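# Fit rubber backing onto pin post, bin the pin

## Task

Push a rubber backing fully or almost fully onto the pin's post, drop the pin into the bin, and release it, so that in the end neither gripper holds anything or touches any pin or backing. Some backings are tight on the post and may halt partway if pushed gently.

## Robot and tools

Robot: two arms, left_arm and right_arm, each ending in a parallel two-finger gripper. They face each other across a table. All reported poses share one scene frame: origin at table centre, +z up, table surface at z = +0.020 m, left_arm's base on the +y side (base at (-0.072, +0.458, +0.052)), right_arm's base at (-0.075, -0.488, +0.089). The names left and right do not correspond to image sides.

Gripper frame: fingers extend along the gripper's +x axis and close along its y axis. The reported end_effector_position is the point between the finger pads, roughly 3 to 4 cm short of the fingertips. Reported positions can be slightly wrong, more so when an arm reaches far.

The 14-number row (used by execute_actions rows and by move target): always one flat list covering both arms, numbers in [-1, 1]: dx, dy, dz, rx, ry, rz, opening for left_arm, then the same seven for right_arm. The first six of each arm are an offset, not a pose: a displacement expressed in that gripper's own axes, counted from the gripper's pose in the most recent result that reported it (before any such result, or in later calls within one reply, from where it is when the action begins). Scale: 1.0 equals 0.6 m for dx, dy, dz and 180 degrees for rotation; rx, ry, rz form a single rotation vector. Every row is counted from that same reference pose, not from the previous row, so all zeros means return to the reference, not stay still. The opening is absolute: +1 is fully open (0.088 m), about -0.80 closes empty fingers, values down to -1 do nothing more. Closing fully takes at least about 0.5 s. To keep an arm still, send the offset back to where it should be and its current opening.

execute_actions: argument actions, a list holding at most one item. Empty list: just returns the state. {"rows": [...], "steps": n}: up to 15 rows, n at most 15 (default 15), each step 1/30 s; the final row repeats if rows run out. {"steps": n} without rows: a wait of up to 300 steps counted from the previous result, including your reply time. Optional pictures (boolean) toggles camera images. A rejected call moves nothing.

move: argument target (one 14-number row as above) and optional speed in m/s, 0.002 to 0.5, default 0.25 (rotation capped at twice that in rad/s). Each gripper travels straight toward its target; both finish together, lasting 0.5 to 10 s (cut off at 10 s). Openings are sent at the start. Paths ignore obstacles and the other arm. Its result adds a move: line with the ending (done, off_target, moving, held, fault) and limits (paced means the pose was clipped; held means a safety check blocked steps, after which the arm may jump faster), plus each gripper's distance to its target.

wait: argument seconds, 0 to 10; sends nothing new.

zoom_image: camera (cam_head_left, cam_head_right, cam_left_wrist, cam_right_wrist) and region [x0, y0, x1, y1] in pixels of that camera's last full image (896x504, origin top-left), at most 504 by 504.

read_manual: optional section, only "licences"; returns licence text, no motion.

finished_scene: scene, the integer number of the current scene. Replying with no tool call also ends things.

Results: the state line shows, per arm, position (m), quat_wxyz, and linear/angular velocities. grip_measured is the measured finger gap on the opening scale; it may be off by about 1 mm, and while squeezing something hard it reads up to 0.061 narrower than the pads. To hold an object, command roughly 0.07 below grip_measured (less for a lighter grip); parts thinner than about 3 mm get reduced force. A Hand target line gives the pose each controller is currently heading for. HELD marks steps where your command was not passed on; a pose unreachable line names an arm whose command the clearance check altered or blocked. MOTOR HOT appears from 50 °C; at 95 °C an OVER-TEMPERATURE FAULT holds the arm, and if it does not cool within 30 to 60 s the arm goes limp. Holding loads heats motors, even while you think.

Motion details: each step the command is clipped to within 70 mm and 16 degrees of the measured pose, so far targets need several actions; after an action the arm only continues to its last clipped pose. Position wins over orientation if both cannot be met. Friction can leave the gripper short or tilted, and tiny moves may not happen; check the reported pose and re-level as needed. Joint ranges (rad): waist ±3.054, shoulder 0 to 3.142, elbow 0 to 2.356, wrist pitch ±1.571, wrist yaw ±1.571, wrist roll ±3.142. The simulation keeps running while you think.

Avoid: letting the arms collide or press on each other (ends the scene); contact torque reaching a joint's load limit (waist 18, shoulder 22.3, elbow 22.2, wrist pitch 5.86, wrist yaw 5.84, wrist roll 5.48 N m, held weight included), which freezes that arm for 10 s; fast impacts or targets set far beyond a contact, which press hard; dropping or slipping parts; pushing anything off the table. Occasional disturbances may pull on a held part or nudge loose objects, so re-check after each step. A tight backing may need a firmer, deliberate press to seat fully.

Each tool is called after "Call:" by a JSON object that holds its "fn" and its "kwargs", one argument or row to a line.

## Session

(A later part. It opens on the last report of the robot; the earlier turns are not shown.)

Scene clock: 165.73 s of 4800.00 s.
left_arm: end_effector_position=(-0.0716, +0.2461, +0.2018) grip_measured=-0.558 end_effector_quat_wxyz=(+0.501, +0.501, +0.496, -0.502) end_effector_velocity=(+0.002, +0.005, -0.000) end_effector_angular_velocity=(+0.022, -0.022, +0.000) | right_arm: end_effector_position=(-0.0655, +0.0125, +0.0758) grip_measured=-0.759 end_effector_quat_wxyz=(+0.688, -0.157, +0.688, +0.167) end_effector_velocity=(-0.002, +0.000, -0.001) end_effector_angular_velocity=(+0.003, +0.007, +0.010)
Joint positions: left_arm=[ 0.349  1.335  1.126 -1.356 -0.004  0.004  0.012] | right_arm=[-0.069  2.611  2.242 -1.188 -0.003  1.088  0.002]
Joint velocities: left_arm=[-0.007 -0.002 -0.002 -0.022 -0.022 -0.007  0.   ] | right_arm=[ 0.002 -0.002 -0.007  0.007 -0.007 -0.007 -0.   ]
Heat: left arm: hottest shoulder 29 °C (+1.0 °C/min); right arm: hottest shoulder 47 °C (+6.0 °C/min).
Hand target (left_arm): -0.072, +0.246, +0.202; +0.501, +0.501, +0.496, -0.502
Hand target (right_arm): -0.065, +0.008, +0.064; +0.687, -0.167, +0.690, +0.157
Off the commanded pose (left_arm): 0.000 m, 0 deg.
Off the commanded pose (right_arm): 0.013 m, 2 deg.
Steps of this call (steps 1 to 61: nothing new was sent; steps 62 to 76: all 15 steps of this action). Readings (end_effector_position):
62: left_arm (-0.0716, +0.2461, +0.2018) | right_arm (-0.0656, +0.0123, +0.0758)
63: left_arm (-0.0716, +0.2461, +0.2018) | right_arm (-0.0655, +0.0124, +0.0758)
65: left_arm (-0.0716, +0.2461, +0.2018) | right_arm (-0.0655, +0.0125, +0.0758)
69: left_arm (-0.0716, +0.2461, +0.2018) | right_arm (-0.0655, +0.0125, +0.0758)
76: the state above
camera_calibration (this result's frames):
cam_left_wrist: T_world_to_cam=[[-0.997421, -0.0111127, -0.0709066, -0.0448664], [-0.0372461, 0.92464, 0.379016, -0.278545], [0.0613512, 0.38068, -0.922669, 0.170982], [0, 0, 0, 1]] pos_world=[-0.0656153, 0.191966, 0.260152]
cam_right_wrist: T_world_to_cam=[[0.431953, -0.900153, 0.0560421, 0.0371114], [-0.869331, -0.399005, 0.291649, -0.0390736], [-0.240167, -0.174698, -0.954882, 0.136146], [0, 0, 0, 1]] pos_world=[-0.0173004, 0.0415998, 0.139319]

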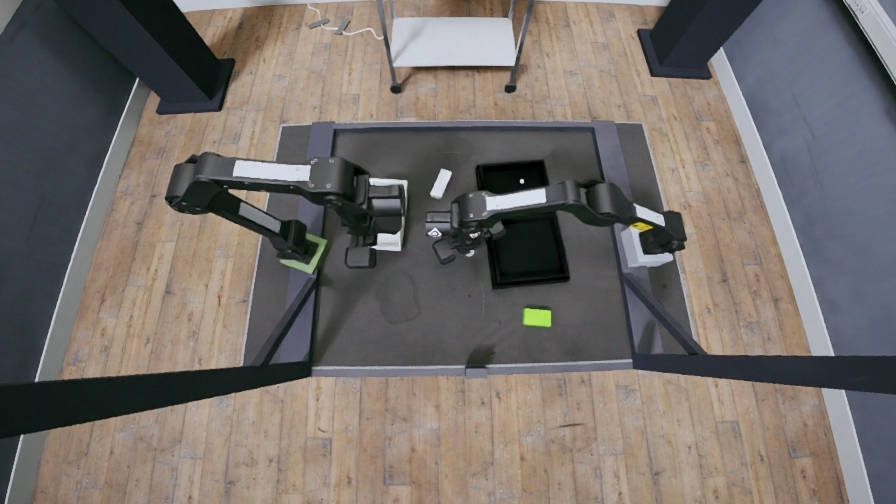

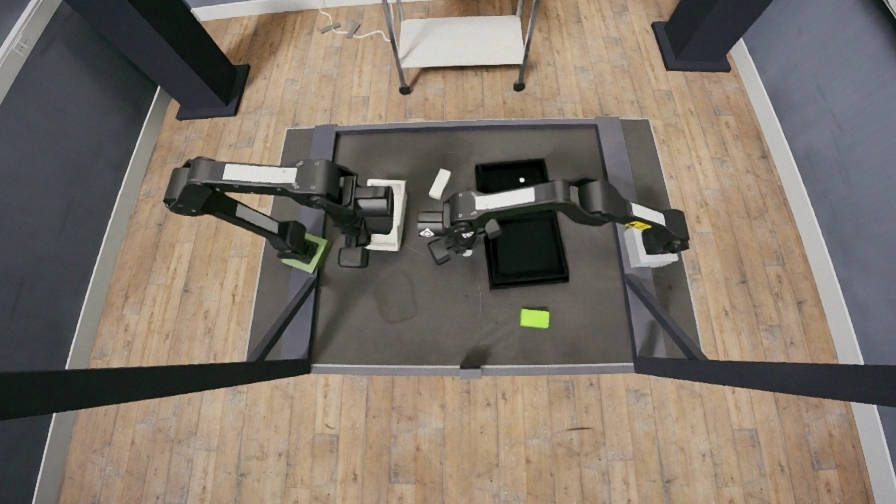

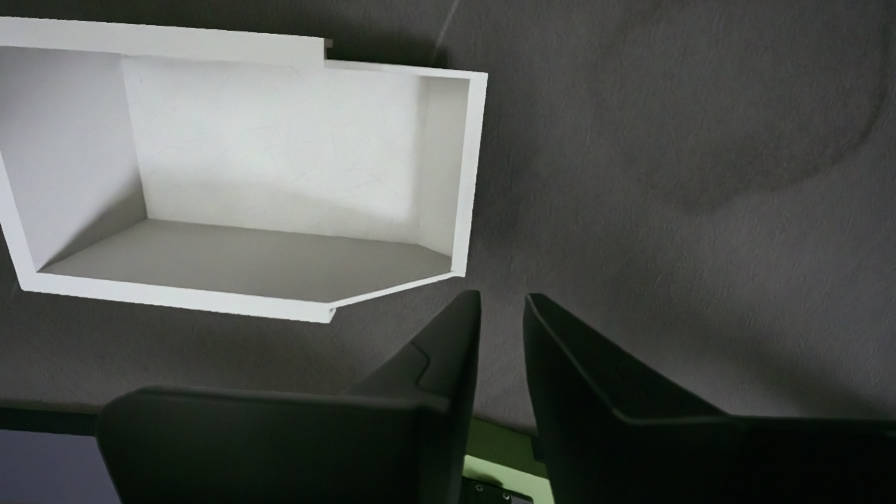

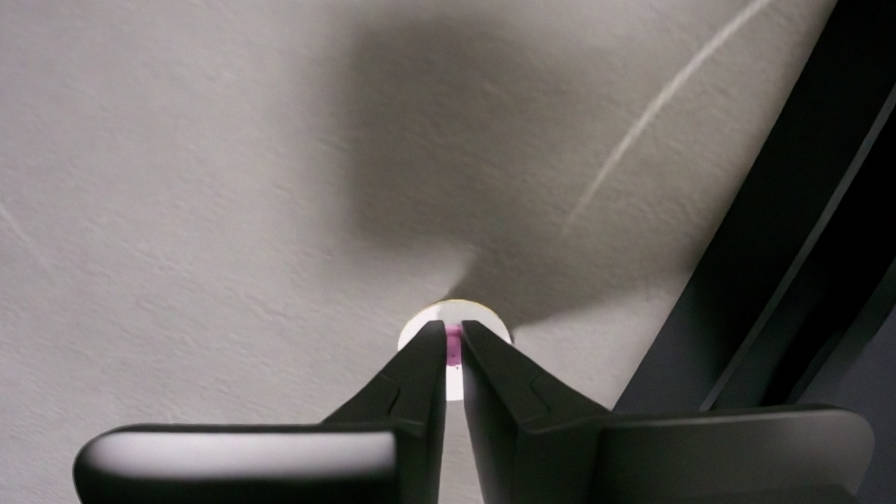

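Call:
{"fn": "move", "kwargs": {
  "target": [0,0,0,0,0,0,-0.56,-0.055,0.002,0,0,0,0,-0.8],
  "speed": 0.08
}}

Call:
{"fn": "zoom_image", "kwargs": {
  "camera": "cam_right_wrist",
  "region": [390,260,520,380]
}}

Scene clock: 169.10 s of 4800.00 s.
left_arm: end_effector_position=(-0.0716, +0.2461, +0.2018) grip_measured=-0.558 end_effector_quat_wxyz=(+0.501, +0.501, +0.496, -0.502) end_effector_velocity=(+0.003, -0.001, +0.001) end_effector_angular_velocity=(-0.012, -0.022, +0.005) | right_arm: end_effector_position=(-0.0655, +0.0108, +0.1012) grip_measured=-0.759 end_effector_quat_wxyz=(+0.687, -0.162, +0.690, +0.161) end_effector_velocity=(+0.005, +0.001, +0.004) end_effector_angular_velocity=(+0.007, -0.007, +0.015)
Joint positions: left_arm=[ 0.349  1.335  1.126 -1.356 -0.004  0.004  0.012] | right_arm=[-0.069  2.609  2.34  -1.304 -0.003  1.088  0.002]
Joint velocities: left_arm=[-0.002 -0.007 -0.002  0.007 -0.022 -0.007 -0.   ] | right_arm=[-0.007 -0.002  0.012 -0.007  0.007 -0.022 -0.   ]
Heat: left arm: hottest shoulder 29 °C (+0.0 °C/min); right arm: hottest shoulder 48 °C (+8.1 °C/min).
Hand target (left_arm): -0.072, +0.246, +0.202; +0.501, +0.501, +0.496, -0.502
Hand target (right_arm): -0.066, +0.013, +0.109; +0.688, -0.157, +0.688, +0.167
Off the commanded pose (left_arm): 0.000 m, 0 deg.
Off the commanded pose (right_arm): 0.008 m, 1 deg.
move: done
camera_calibration (this result's frames):
cam_left_wrist: T_world_to_cam=[[-0.997421, -0.0111127, -0.0709066, -0.0448664], [-0.0372461, 0.92464, 0.379016, -0.278545], [0.0613512, 0.38068, -0.922669, 0.170982], [0, 0, 0, 1]] pos_world=[-0.0656153, 0.191966, 0.260152]
cam_right_wrist: T_world_to_cam=[[0.431974, -0.899141, 0.0703107, 0.0326538], [-0.869233, -0.394279, 0.29829, -0.047948], [-0.240483, -0.18997, -0.951882, 0.15996], [0, 0, 0, 1]] pos_world=[-0.0173161, 0.040843, 0.164269]

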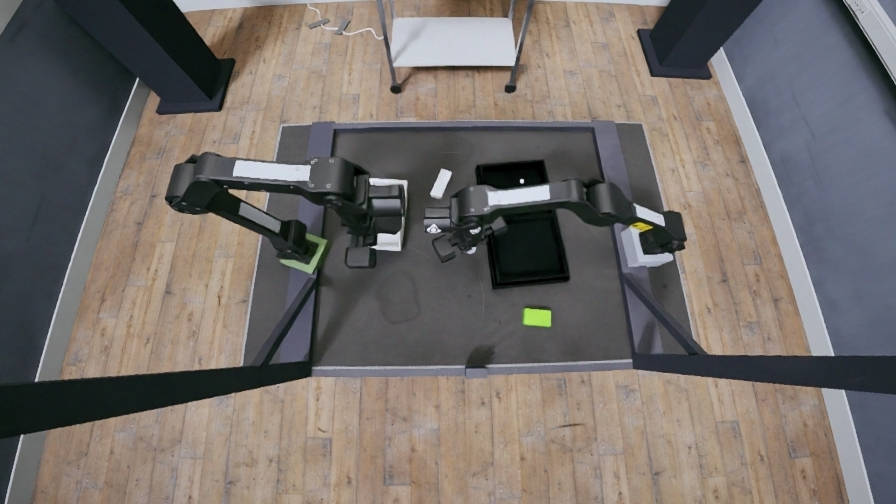

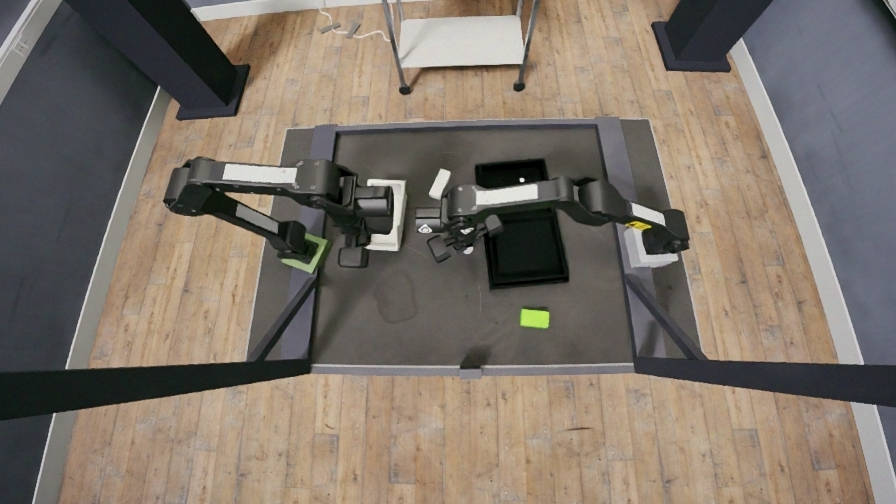

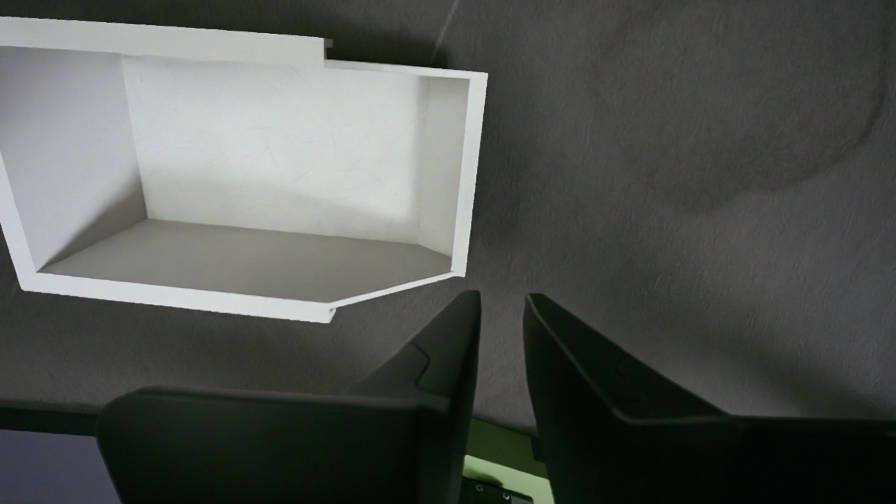

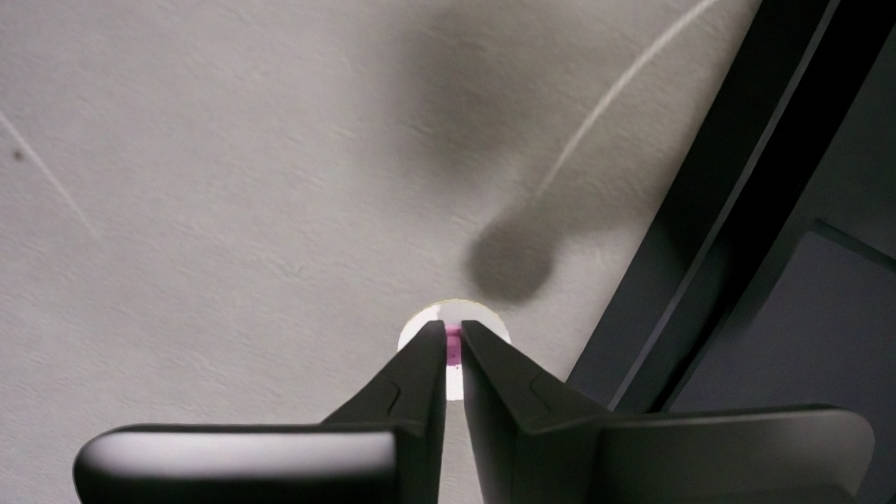

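Region (390, 260, 520, 380) of cam_right_wrist's 896x504 image, scaled by 3.877, with more detail than that image has; it fills the top 465 rows of this view, and the rest is white.

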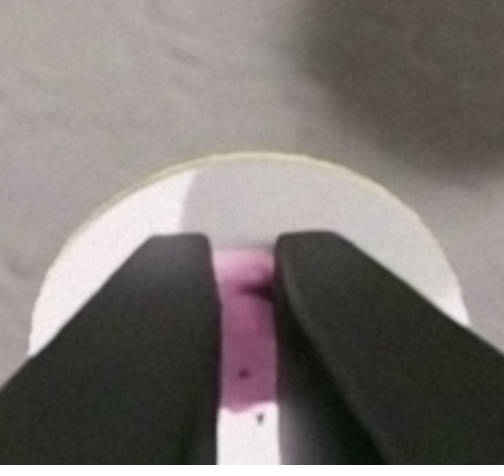

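Call:
{"fn": "move", "kwargs": {
  "target": [0.07,-0.047,0.25,0,-0.5,0,0.15,-0.16,-0.107,-0.12,0.583,0,0,-0.8],
  "speed": 0.3
}}

Scene clock: 205.10 s of 4800.00 s.
left_arm: end_effector_position=(-0.1009, +0.0955, +0.1622) grip_measured=+0.148 end_effector_quat_wxyz=(+0.705, +0.002, +0.010, -0.709) end_effector_velocity=(+0.001, +0.001, -0.008) end_effector_angular_velocity=(+0.022, +0.019, +0.015) | right_arm: end_effector_position=(-0.1005, -0.0758, +0.1947) grip_measured=-0.759 end_effector_quat_wxyz=(+0.548, +0.446, +0.548, -0.448) end_effector_velocity=(+0.000, -0.002, +0.002) end_effector_angular_velocity=(-0.003, +0.007, -0.010)
Joint positions: left_arm=[ 0.218  1.825  0.254  1.555 -0.129 -0.015  0.046] | right_arm=[ 0.011  2.136  1.884 -1.321 -0.003  2.998  0.002]
Joint velocities: left_arm=[-0.007  0.027 -0.002  0.007 -0.022 -0.022 -0.   ] | right_arm=[-0.002 -0.007 -0.002 -0.007 -0.007  0.007 -0.   ]
Heat: left arm: hottest elbow 29 °C (-2.0 °C/min); right arm: hottest shoulder 62 °C (+22.3 °C/min). Fold the right arm in close to its base before you think long.
Hand target (left_arm): -0.102, +0.094, +0.161; +0.705, +0.003, +0.008, -0.709
Hand target (right_arm): -0.102, -0.079, +0.197; +0.547, +0.446, +0.548, -0.448
Off the commanded pose (left_arm): 0.002 m, 2 deg.
Off the commanded pose (right_arm): 0.004 m, 0 deg.
MOTOR HOT: a motor of the right arm reached 50 °C. Now the hottest motor of the right arm, joint 2 (shoulder), reports 62 °C. The temperature limit of the motors' drives, at which the controller stops that arm, is 95 °C. To cool a motor, set the load down, stop pushing, or move to a pose that needs little force.
joint sent to its limit (left arm) — the command would take joint 4 (wrist pitch) past its upper limit, so that joint was sent only as far as its limit.
After step 90, 29.40 s passed at rest.
move: done
camera_calibration (this result's frames):
cam_left_wrist: T_world_to_cam=[[-0.997622, -0.0629533, 0.0280691, -0.0896789], [-0.0510173, 0.400567, -0.914846, 0.133169], [0.0463491, -0.914102, -0.402826, 0.2314], [0, 0, 0, 1]] pos_world=[-0.0933969, 0.152535, 0.217561]
cam_right_wrist: T_world_to_cam=[[-0.979701, -0.186783, 0.0727939, -0.125036], [-0.15792, 0.942767, 0.293685, 0.0333504], [-0.123483, 0.276228, -0.953126, 0.271407], [0, 0, 0, 1]] pos_world=[-0.0837166, -0.129767, 0.257993]

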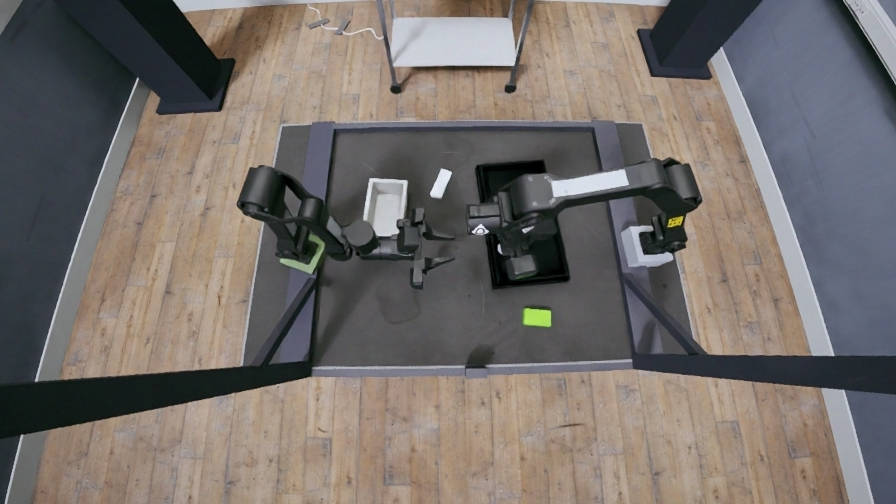

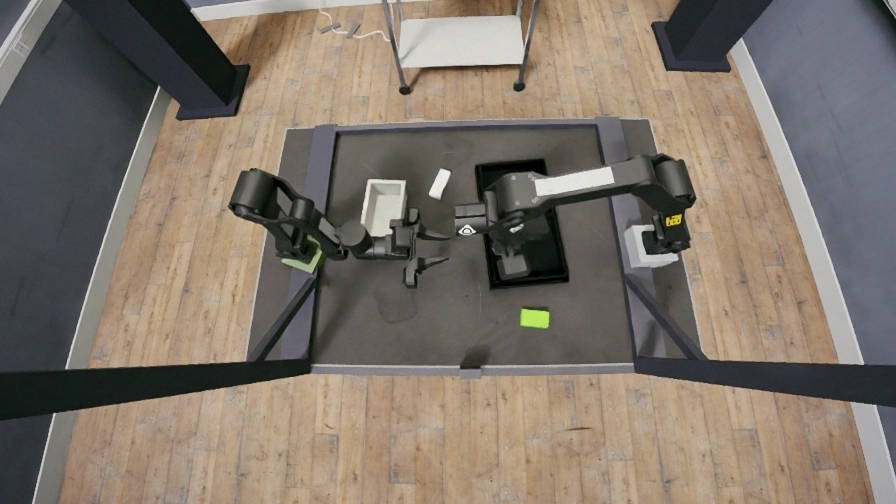

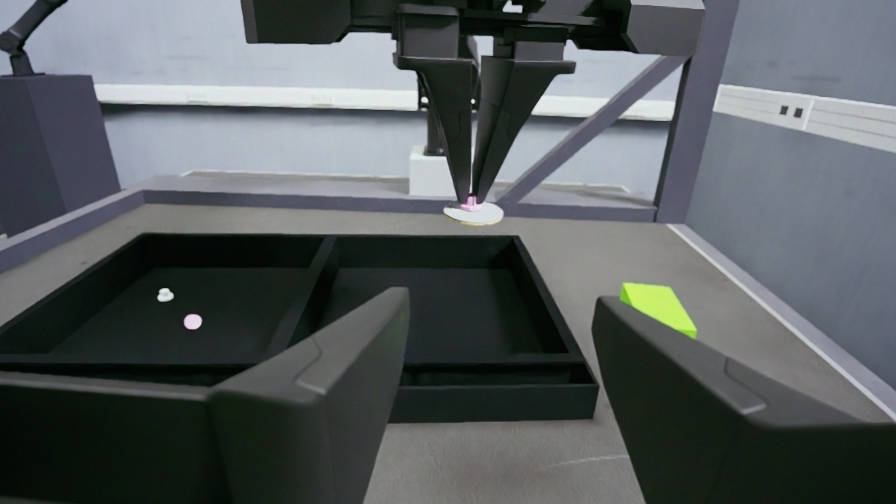

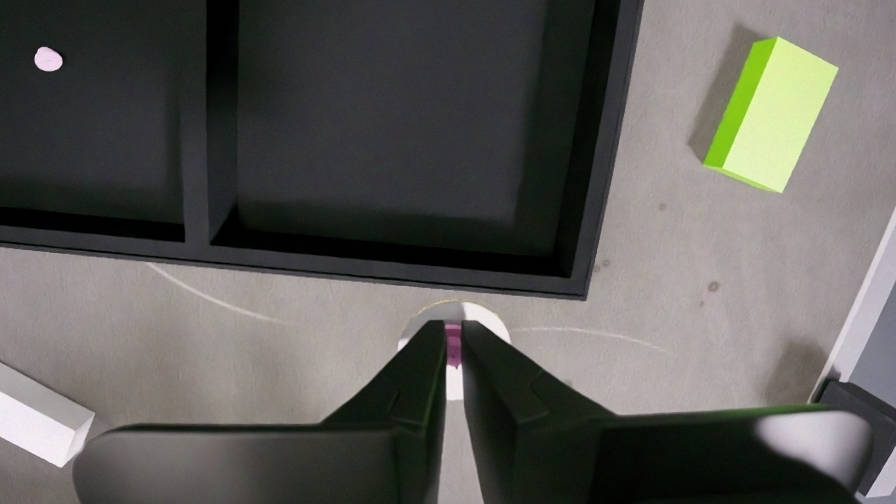

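Call:
{"fn": "move", "kwargs": {
  "target": [0.15,0.014,-0.02,0,-0.008,0,0.15,0,0,0,0,0,0,-0.8],
  "speed": 0.2
}}

Scene clock: 209.90 s of 4800.00 s.
left_arm: end_effector_position=(-0.0943, +0.0080, +0.1523) grip_measured=+0.148 end_effector_quat_wxyz=(+0.705, -0.010, +0.001, -0.709) end_effector_velocity=(+0.002, -0.002, -0.003) end_effector_angular_velocity=(+0.007, +0.007, +0.010) | right_arm: end_effector_position=(-0.1005, -0.0759, +0.1949) grip_measured=-0.759 end_effector_quat_wxyz=(+0.547, +0.446, +0.548, -0.448) end_effector_velocity=(+0.000, -0.003, -0.001) end_effector_angular_velocity=(-0.013, +0.007, +0.005)
Joint positions: left_arm=[ 0.278  2.073  0.608  1.477 -0.068 -0.014  0.046] | right_arm=[ 0.011  2.135  1.884 -1.321 -0.003  3.     0.002]
Joint velocities: left_arm=[ 0.002  0.007  0.007 -0.007 -0.007 -0.007 -0.   ] | right_arm=[-0.002 -0.002 -0.007 -0.007 -0.007 -0.007 -0.   ]
Heat: left arm: hottest shoulder 28 °C (-3.0 °C/min); right arm: hottest shoulder 62 °C (+21.0 °C/min). Fold the right arm in close to its base before you think long.
Hand target (left_arm): -0.094, +0.006, +0.150; +0.705, -0.008, +0.002, -0.709
Hand target (right_arm): -0.101, -0.076, +0.195; +0.548, +0.446, +0.549, -0.448
Off the commanded pose (left_arm): 0.005 m, 0 deg.
Off the commanded pose (right_arm): 0.000 m, 0 deg.
MOTOR HOT: still on. Now the hottest motor of the right arm, joint 2 (shoulder), reports 62 °C; a drive's own limit is 95 °C.
After step 90, 0.73 s passed at rest.
move: done
camera_calibration (this result's frames):
cam_left_wrist: T_world_to_cam=[[-0.997538, -0.0620595, 0.0326721, -0.0891013], [-0.0535778, 0.373697, -0.926002, 0.161138], [0.0452578, -0.925472, -0.376102, 0.143051], [0, 0, 0, 1]] pos_world=[-0.0867227, 0.0666435, 0.205927]
cam_right_wrist: T_world_to_cam=[[-0.979983, -0.185315, 0.0727441, -0.124969], [-0.156475, 0.942897, 0.294043, 0.0334574], [-0.123081, 0.276775, -0.95302, 0.271687], [0, 0, 0, 1]] pos_world=[-0.0837925, -0.129902, 0.258176]

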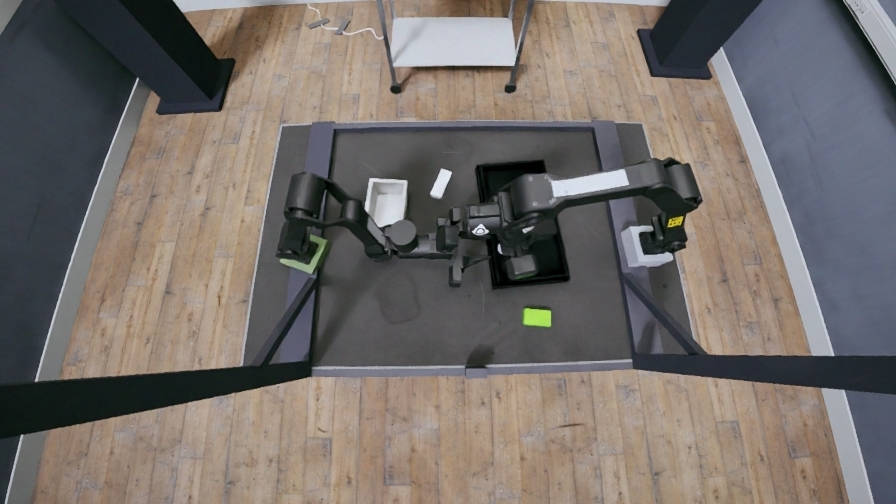

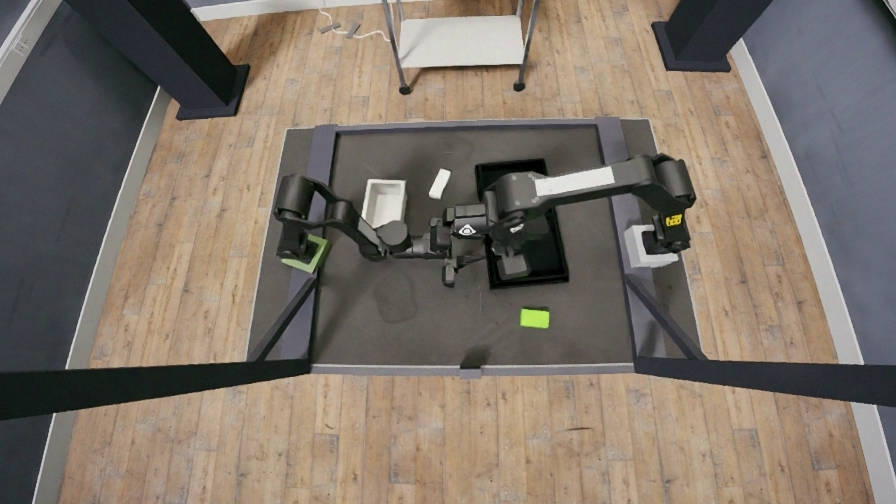

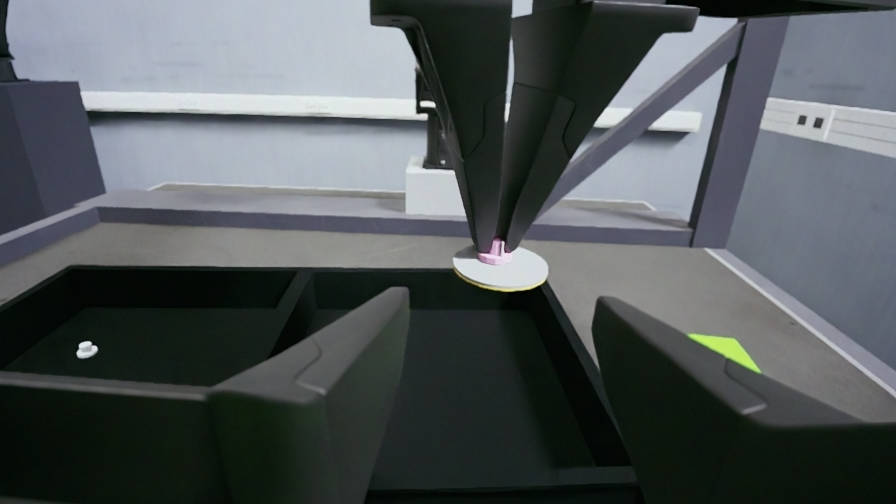

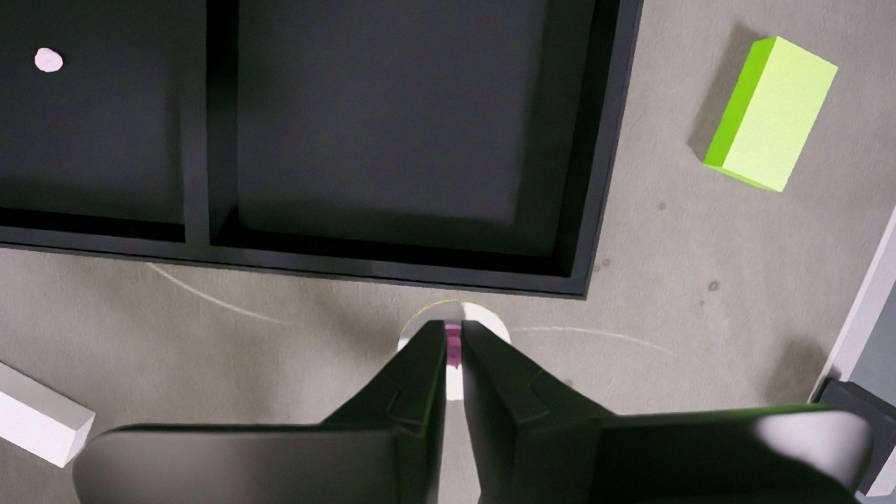

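Call:
{"fn": "move", "kwargs": {
  "target": [0.076,-0.002,-0.011,0,0,0,0.15,0,0,0,0,0,0,-0.8],
  "speed": 0.1
}}

Scene clock: 214.13 s of 4800.00 s.
left_arm: end_effector_position=(-0.0968, -0.0351, +0.1499) grip_measured=+0.148 end_effector_quat_wxyz=(+0.705, -0.011, -0.001, -0.709) end_effector_velocity=(-0.000, -0.001, +0.001) end_effector_angular_velocity=(-0.007, +0.023, +0.014) | right_arm: end_effector_position=(-0.1005, -0.0759, +0.1949) grip_measured=-0.759 end_effector_quat_wxyz=(+0.547, +0.446, +0.548, -0.448) end_effector_velocity=(+0.002, -0.005, -0.002) end_effector_angular_velocity=(-0.026, -0.009, +0.020)
Joint positions: left_arm=[ 0.28   2.165  0.797  1.385 -0.066 -0.014  0.046] | right_arm=[ 0.011  2.135  1.884 -1.321 -0.003  3.     0.002]
Joint velocities: left_arm=[-0.007  0.007  0.007  0.007 -0.022 -0.022 -0.   ] | right_arm=[-0.002  0.002 -0.002 -0.022  0.007 -0.022 -0.   ]
Heat: left arm: hottest shoulder 28 °C (-2.0 °C/min); right arm: hottest shoulder 60 °C (+18.1 °C/min). Fold the right arm in close to its base before you think long.
Hand target (left_arm): -0.096, -0.038, +0.147; +0.705, -0.010, +0.001, -0.709
Hand target (right_arm): -0.101, -0.076, +0.195; +0.547, +0.446, +0.548, -0.448
Off the commanded pose (left_arm): 0.005 m, 0 deg.
Off the commanded pose (right_arm): 0.000 m, 0 deg.
MOTOR HOT: still on. Now the hottest motor of the right arm, joint 2 (shoulder), reports 60 °C; a drive's own limit is 95 °C.
After step 90, 0.30 s passed at rest.
move: done
camera_calibration (this result's frames):
cam_left_wrist: T_world_to_cam=[[-0.997528, -0.0619092, 0.0332564, -0.094281], [-0.0538577, 0.369464, -0.927683, 0.175039], [0.0451451, -0.927181, -0.371885, 0.101617], [0, 0, 0, 1]] pos_world=[-0.0892082, 0.02371, 0.203306]
cam_right_wrist: T_world_to_cam=[[-0.979983, -0.185315, 0.0727441, -0.124969], [-0.156475, 0.942897, 0.294043, 0.0334574], [-0.123081, 0.276775, -0.95302, 0.271687], [0, 0, 0, 1]] pos_world=[-0.0837925, -0.129902, 0.258176]

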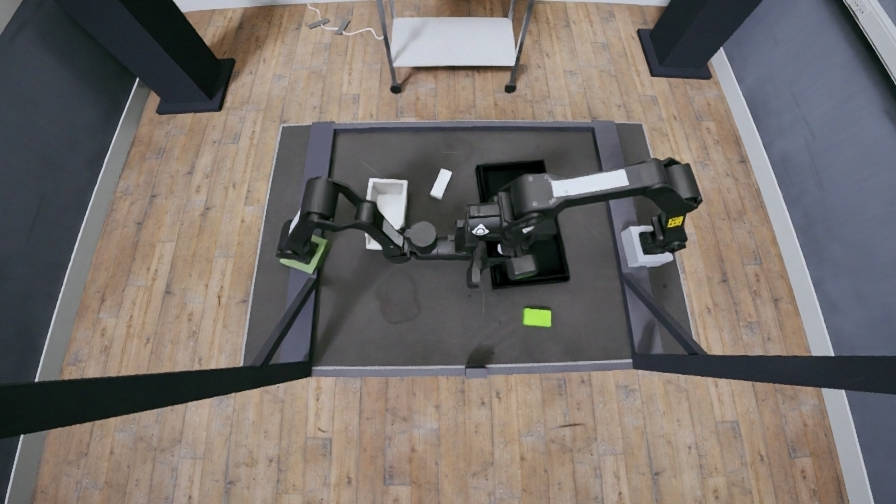

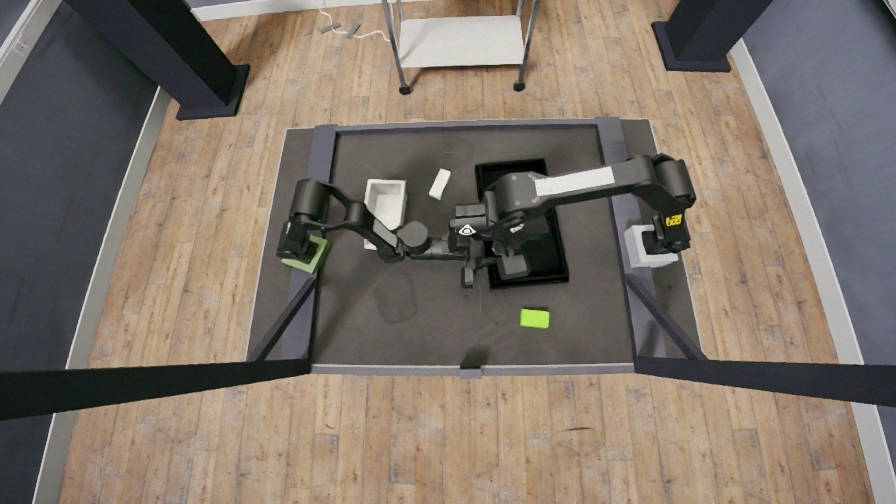

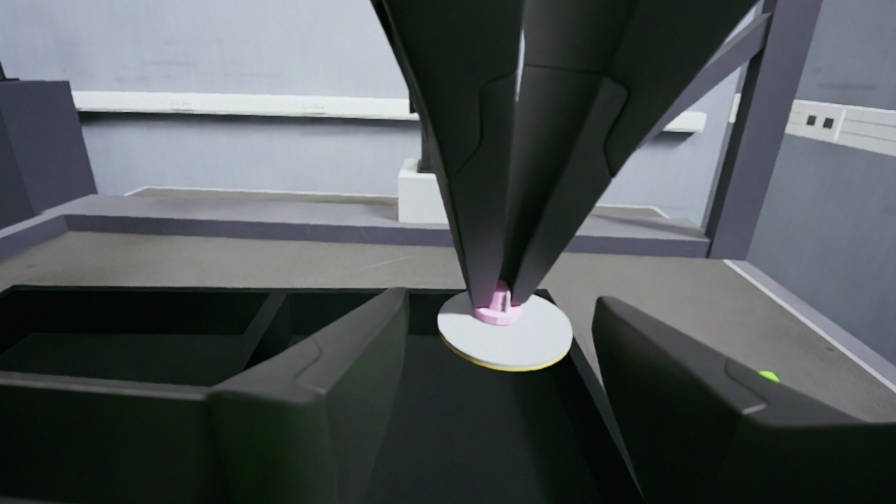

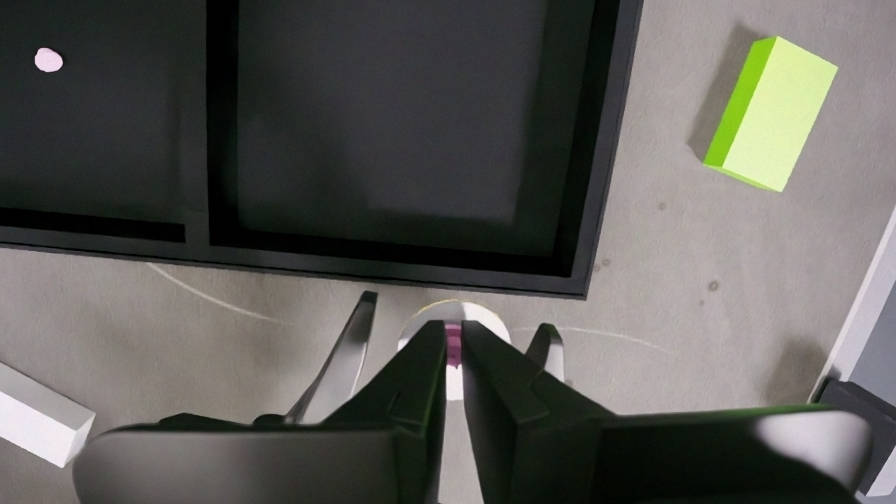

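Call:
{"fn": "execute_actions", "kwargs": {
  "actions": [
    {"rows":[[0,0,0,0,0,0,-0.1,0,0,0,0,0,0,-0.8],[0,0,0,0,0,0,-0.1,0,0,0,0,0,0,-0.8],[0,0,0,0,0,0,-0.1,0,0,0,0,0,0,-0.8],[0,0,0,0,0,0,-0.1,0,0,0,0,0,0,-0.8],[0,0,0,0,0,0,-0.15,0,0,0,0,0,0,-0.8],[0,0,0,0,0,0,-0.2,0,0,0,0,0,0,-0.8],[0,0,0,0,0,0,-0.25,0,0,0,0,0,0,-0.8],[0,0,0,0,0,0,-0.32,0,0,0,0,0,0,-0.8]],"steps":15}
  ],
  "pictures": false
}}

Call:
{"fn": "move", "kwargs": {
  "target": [0,0,0,0,0,0,-0.32,-0.04,0,0,0,0,0,-0.85],
  "speed": 0.04
}}

Call:
{"fn": "zoom_image", "kwargs": {
  "camera": "cam_left_wrist",
  "region": [400,180,620,380]
}}

Scene clock: 222.80 s of 4800.00 s.
left_arm: end_effector_position=(-0.0969, -0.0354, +0.1499) grip_measured=-0.247 end_effector_quat_wxyz=(+0.705, -0.011, -0.001, -0.709) end_effector_velocity=(+0.004, -0.001, -0.003) end_effector_angular_velocity=(+0.017, +0.007, +0.034) | right_arm: end_effector_position=(-0.1006, -0.0760, +0.1949) grip_measured=-0.759 end_effector_quat_wxyz=(+0.547, +0.446, +0.548, -0.448) end_effector_velocity=(+0.000, -0.005, +0.000) end_effector_angular_velocity=(-0.022, +0.006, +0.005)
Joint positions: left_arm=[ 0.28   2.166  0.798  1.385 -0.066 -0.014  0.027] | right_arm=[ 0.011  2.135  1.884 -1.321 -0.003  3.     0.002]
Joint velocities: left_arm=[-0.002 -0.002  0.002 -0.022 -0.037 -0.007 -0.   ] | right_arm=[-0.002 -0.002 -0.002 -0.022 -0.007 -0.007 -0.   ]
Heat: left arm: hottest shoulder 29 °C (-1.0 °C/min); right arm: hottest shoulder 58 °C (+11.2 °C/min). Fold the right arm in close to its base before you think long.
Hand target (left_arm): -0.097, -0.035, +0.150; +0.705, -0.011, -0.000, -0.709
Hand target (right_arm): -0.101, -0.076, +0.195; +0.547, +0.446, +0.548, -0.448
Off the commanded pose (left_arm): 0.000 m, 0 deg.
Off the commanded pose (right_arm): 0.000 m, 0 deg.
MOTOR HOT: still on. Now the hottest motor of the right arm, joint 2 (shoulder), reports 58 °C; a drive's own limit is 95 °C.
Steps of this call (steps 1 to 90: nothing new was sent; then 5.17 s passed at rest; steps 91 to 105: all 15 steps of this action). Readings (end_effector_position):
91: left_arm (-0.0969, -0.0354, +0.1499) | right_arm (-0.1005, -0.0759, +0.1949)
92: left_arm (-0.0969, -0.0354, +0.1499) | right_arm (-0.1005, -0.0759, +0.1949)
94: left_arm (-0.0969, -0.0354, +0.1499) | right_arm (-0.1005, -0.0759, +0.1949)
98: left_arm (-0.0969, -0.0354, +0.1499) | right_arm (-0.1005, -0.0759, +0.1949)
105: the state above

Scene clock: 223.97 s of 4800.00 s.
left_arm: end_effector_position=(-0.0966, -0.0375, +0.1613) grip_measured=-0.247 end_effector_quat_wxyz=(+0.705, -0.024, -0.012, -0.708) end_effector_velocity=(+0.002, -0.001, +0.000) end_effector_angular_velocity=(+0.002, +0.008, +0.009) | right_arm: end_effector_position=(-0.1004, -0.0788, +0.2149) grip_measured=-0.759 end_effector_quat_wxyz=(+0.550, +0.443, +0.546, -0.451) end_effector_velocity=(+0.000, -0.002, +0.002) end_effector_angular_velocity=(-0.013, +0.006, -0.010)
Joint positions: left_arm=[ 0.281  2.155  0.808  1.399 -0.066 -0.014  0.027] | right_arm=[ 0.011  2.135  1.964 -1.411 -0.003  3.     0.002]
Joint velocities: left_arm=[ 0.002 -0.002  0.002 -0.007 -0.007 -0.007  0.   ] | right_arm=[-0.002  0.002  0.012 -0.022 -0.007  0.007 -0.   ]
Heat: left arm: hottest shoulder 29 °C (-1.0 °C/min); right arm: hottest shoulder 58 °C (+11.1 °C/min). Fold the right arm in close to its base before you think long.
Hand target (left_arm): -0.097, -0.035, +0.150; +0.705, -0.011, -0.001, -0.709
Hand target (right_arm): -0.100, -0.076, +0.219; +0.547, +0.446, +0.548, -0.448
Off the commanded pose (left_arm): 0.012 m, 2 deg.
Off the commanded pose (right_arm): 0.005 m, 1 deg.
MOTOR HOT: still on. Now the hottest motor of the right arm, joint 2 (shoulder), reports 58 °C; a drive's own limit is 95 °C.
move: off_target (left_arm)
camera_calibration (this result's frames):
cam_left_wrist: T_world_to_cam=[[-0.997393, -0.0614391, 0.0378398, -0.0953024], [-0.0564184, 0.337086, -0.939782, 0.187008], [0.0449841, -0.939467, -0.339673, 0.0980165], [0, 0, 0, 1]] pos_world=[-0.0889125, 0.0231904, 0.212646]
cam_right_wrist: T_world_to_cam=[[-0.980004, -0.184498, 0.0745149, -0.127163], [-0.156554, 0.946093, 0.283548, 0.0328421], [-0.122812, 0.266212, -0.956059, 0.291378], [0, 0, 0, 1]] pos_world=[-0.083694, -0.132102, 0.278738]

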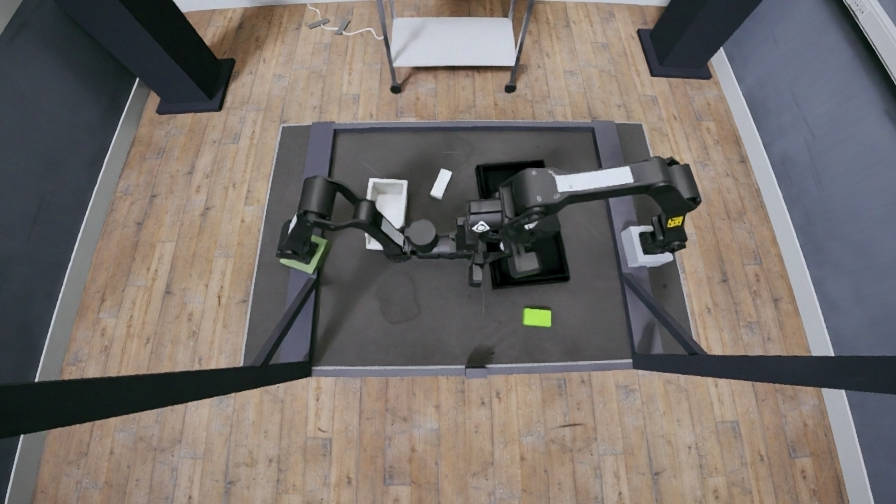

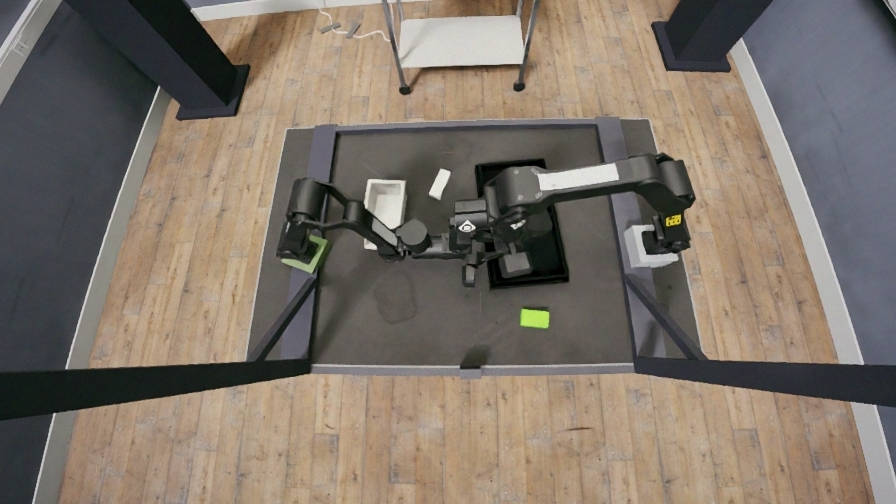

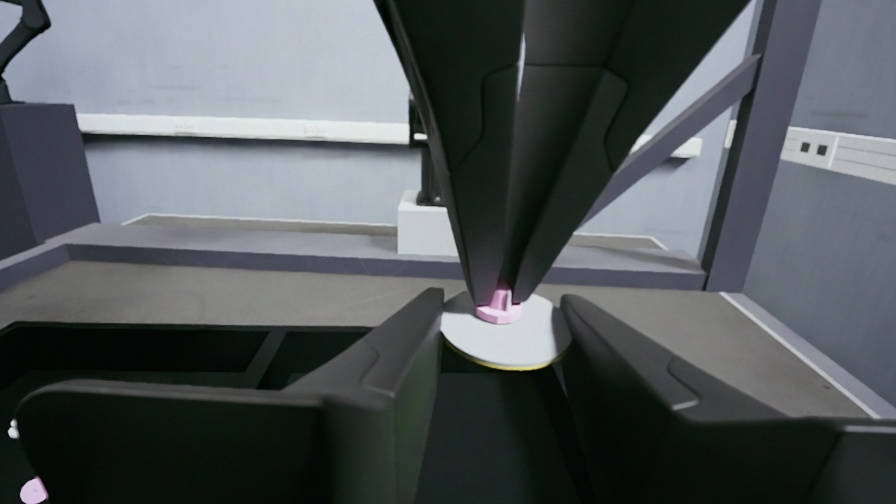

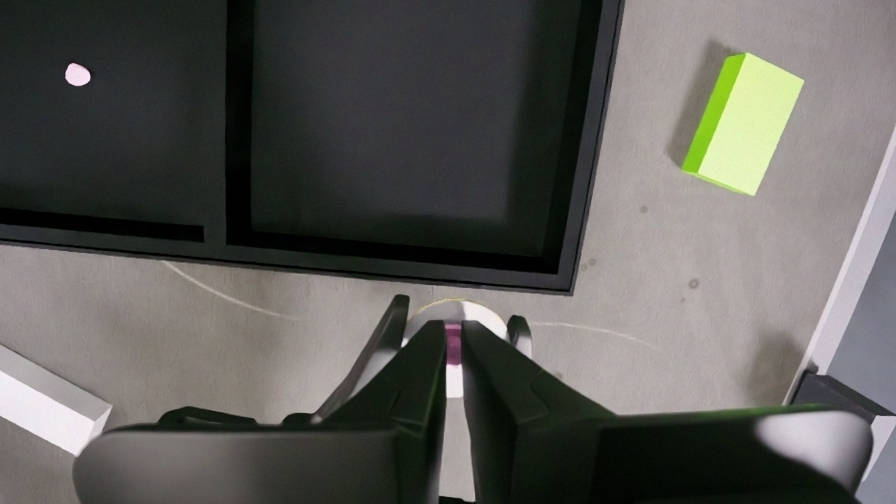

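Region (400, 180, 620, 380) of cam_left_wrist's 896x504 image, scaled by 2.291, with more detail than that image has; it fills the top 458 rows of this view, and the rest is white.

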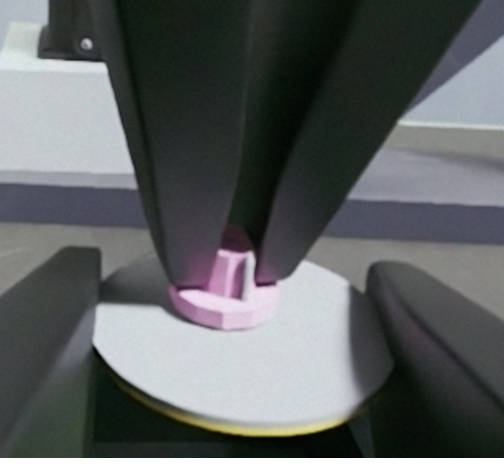

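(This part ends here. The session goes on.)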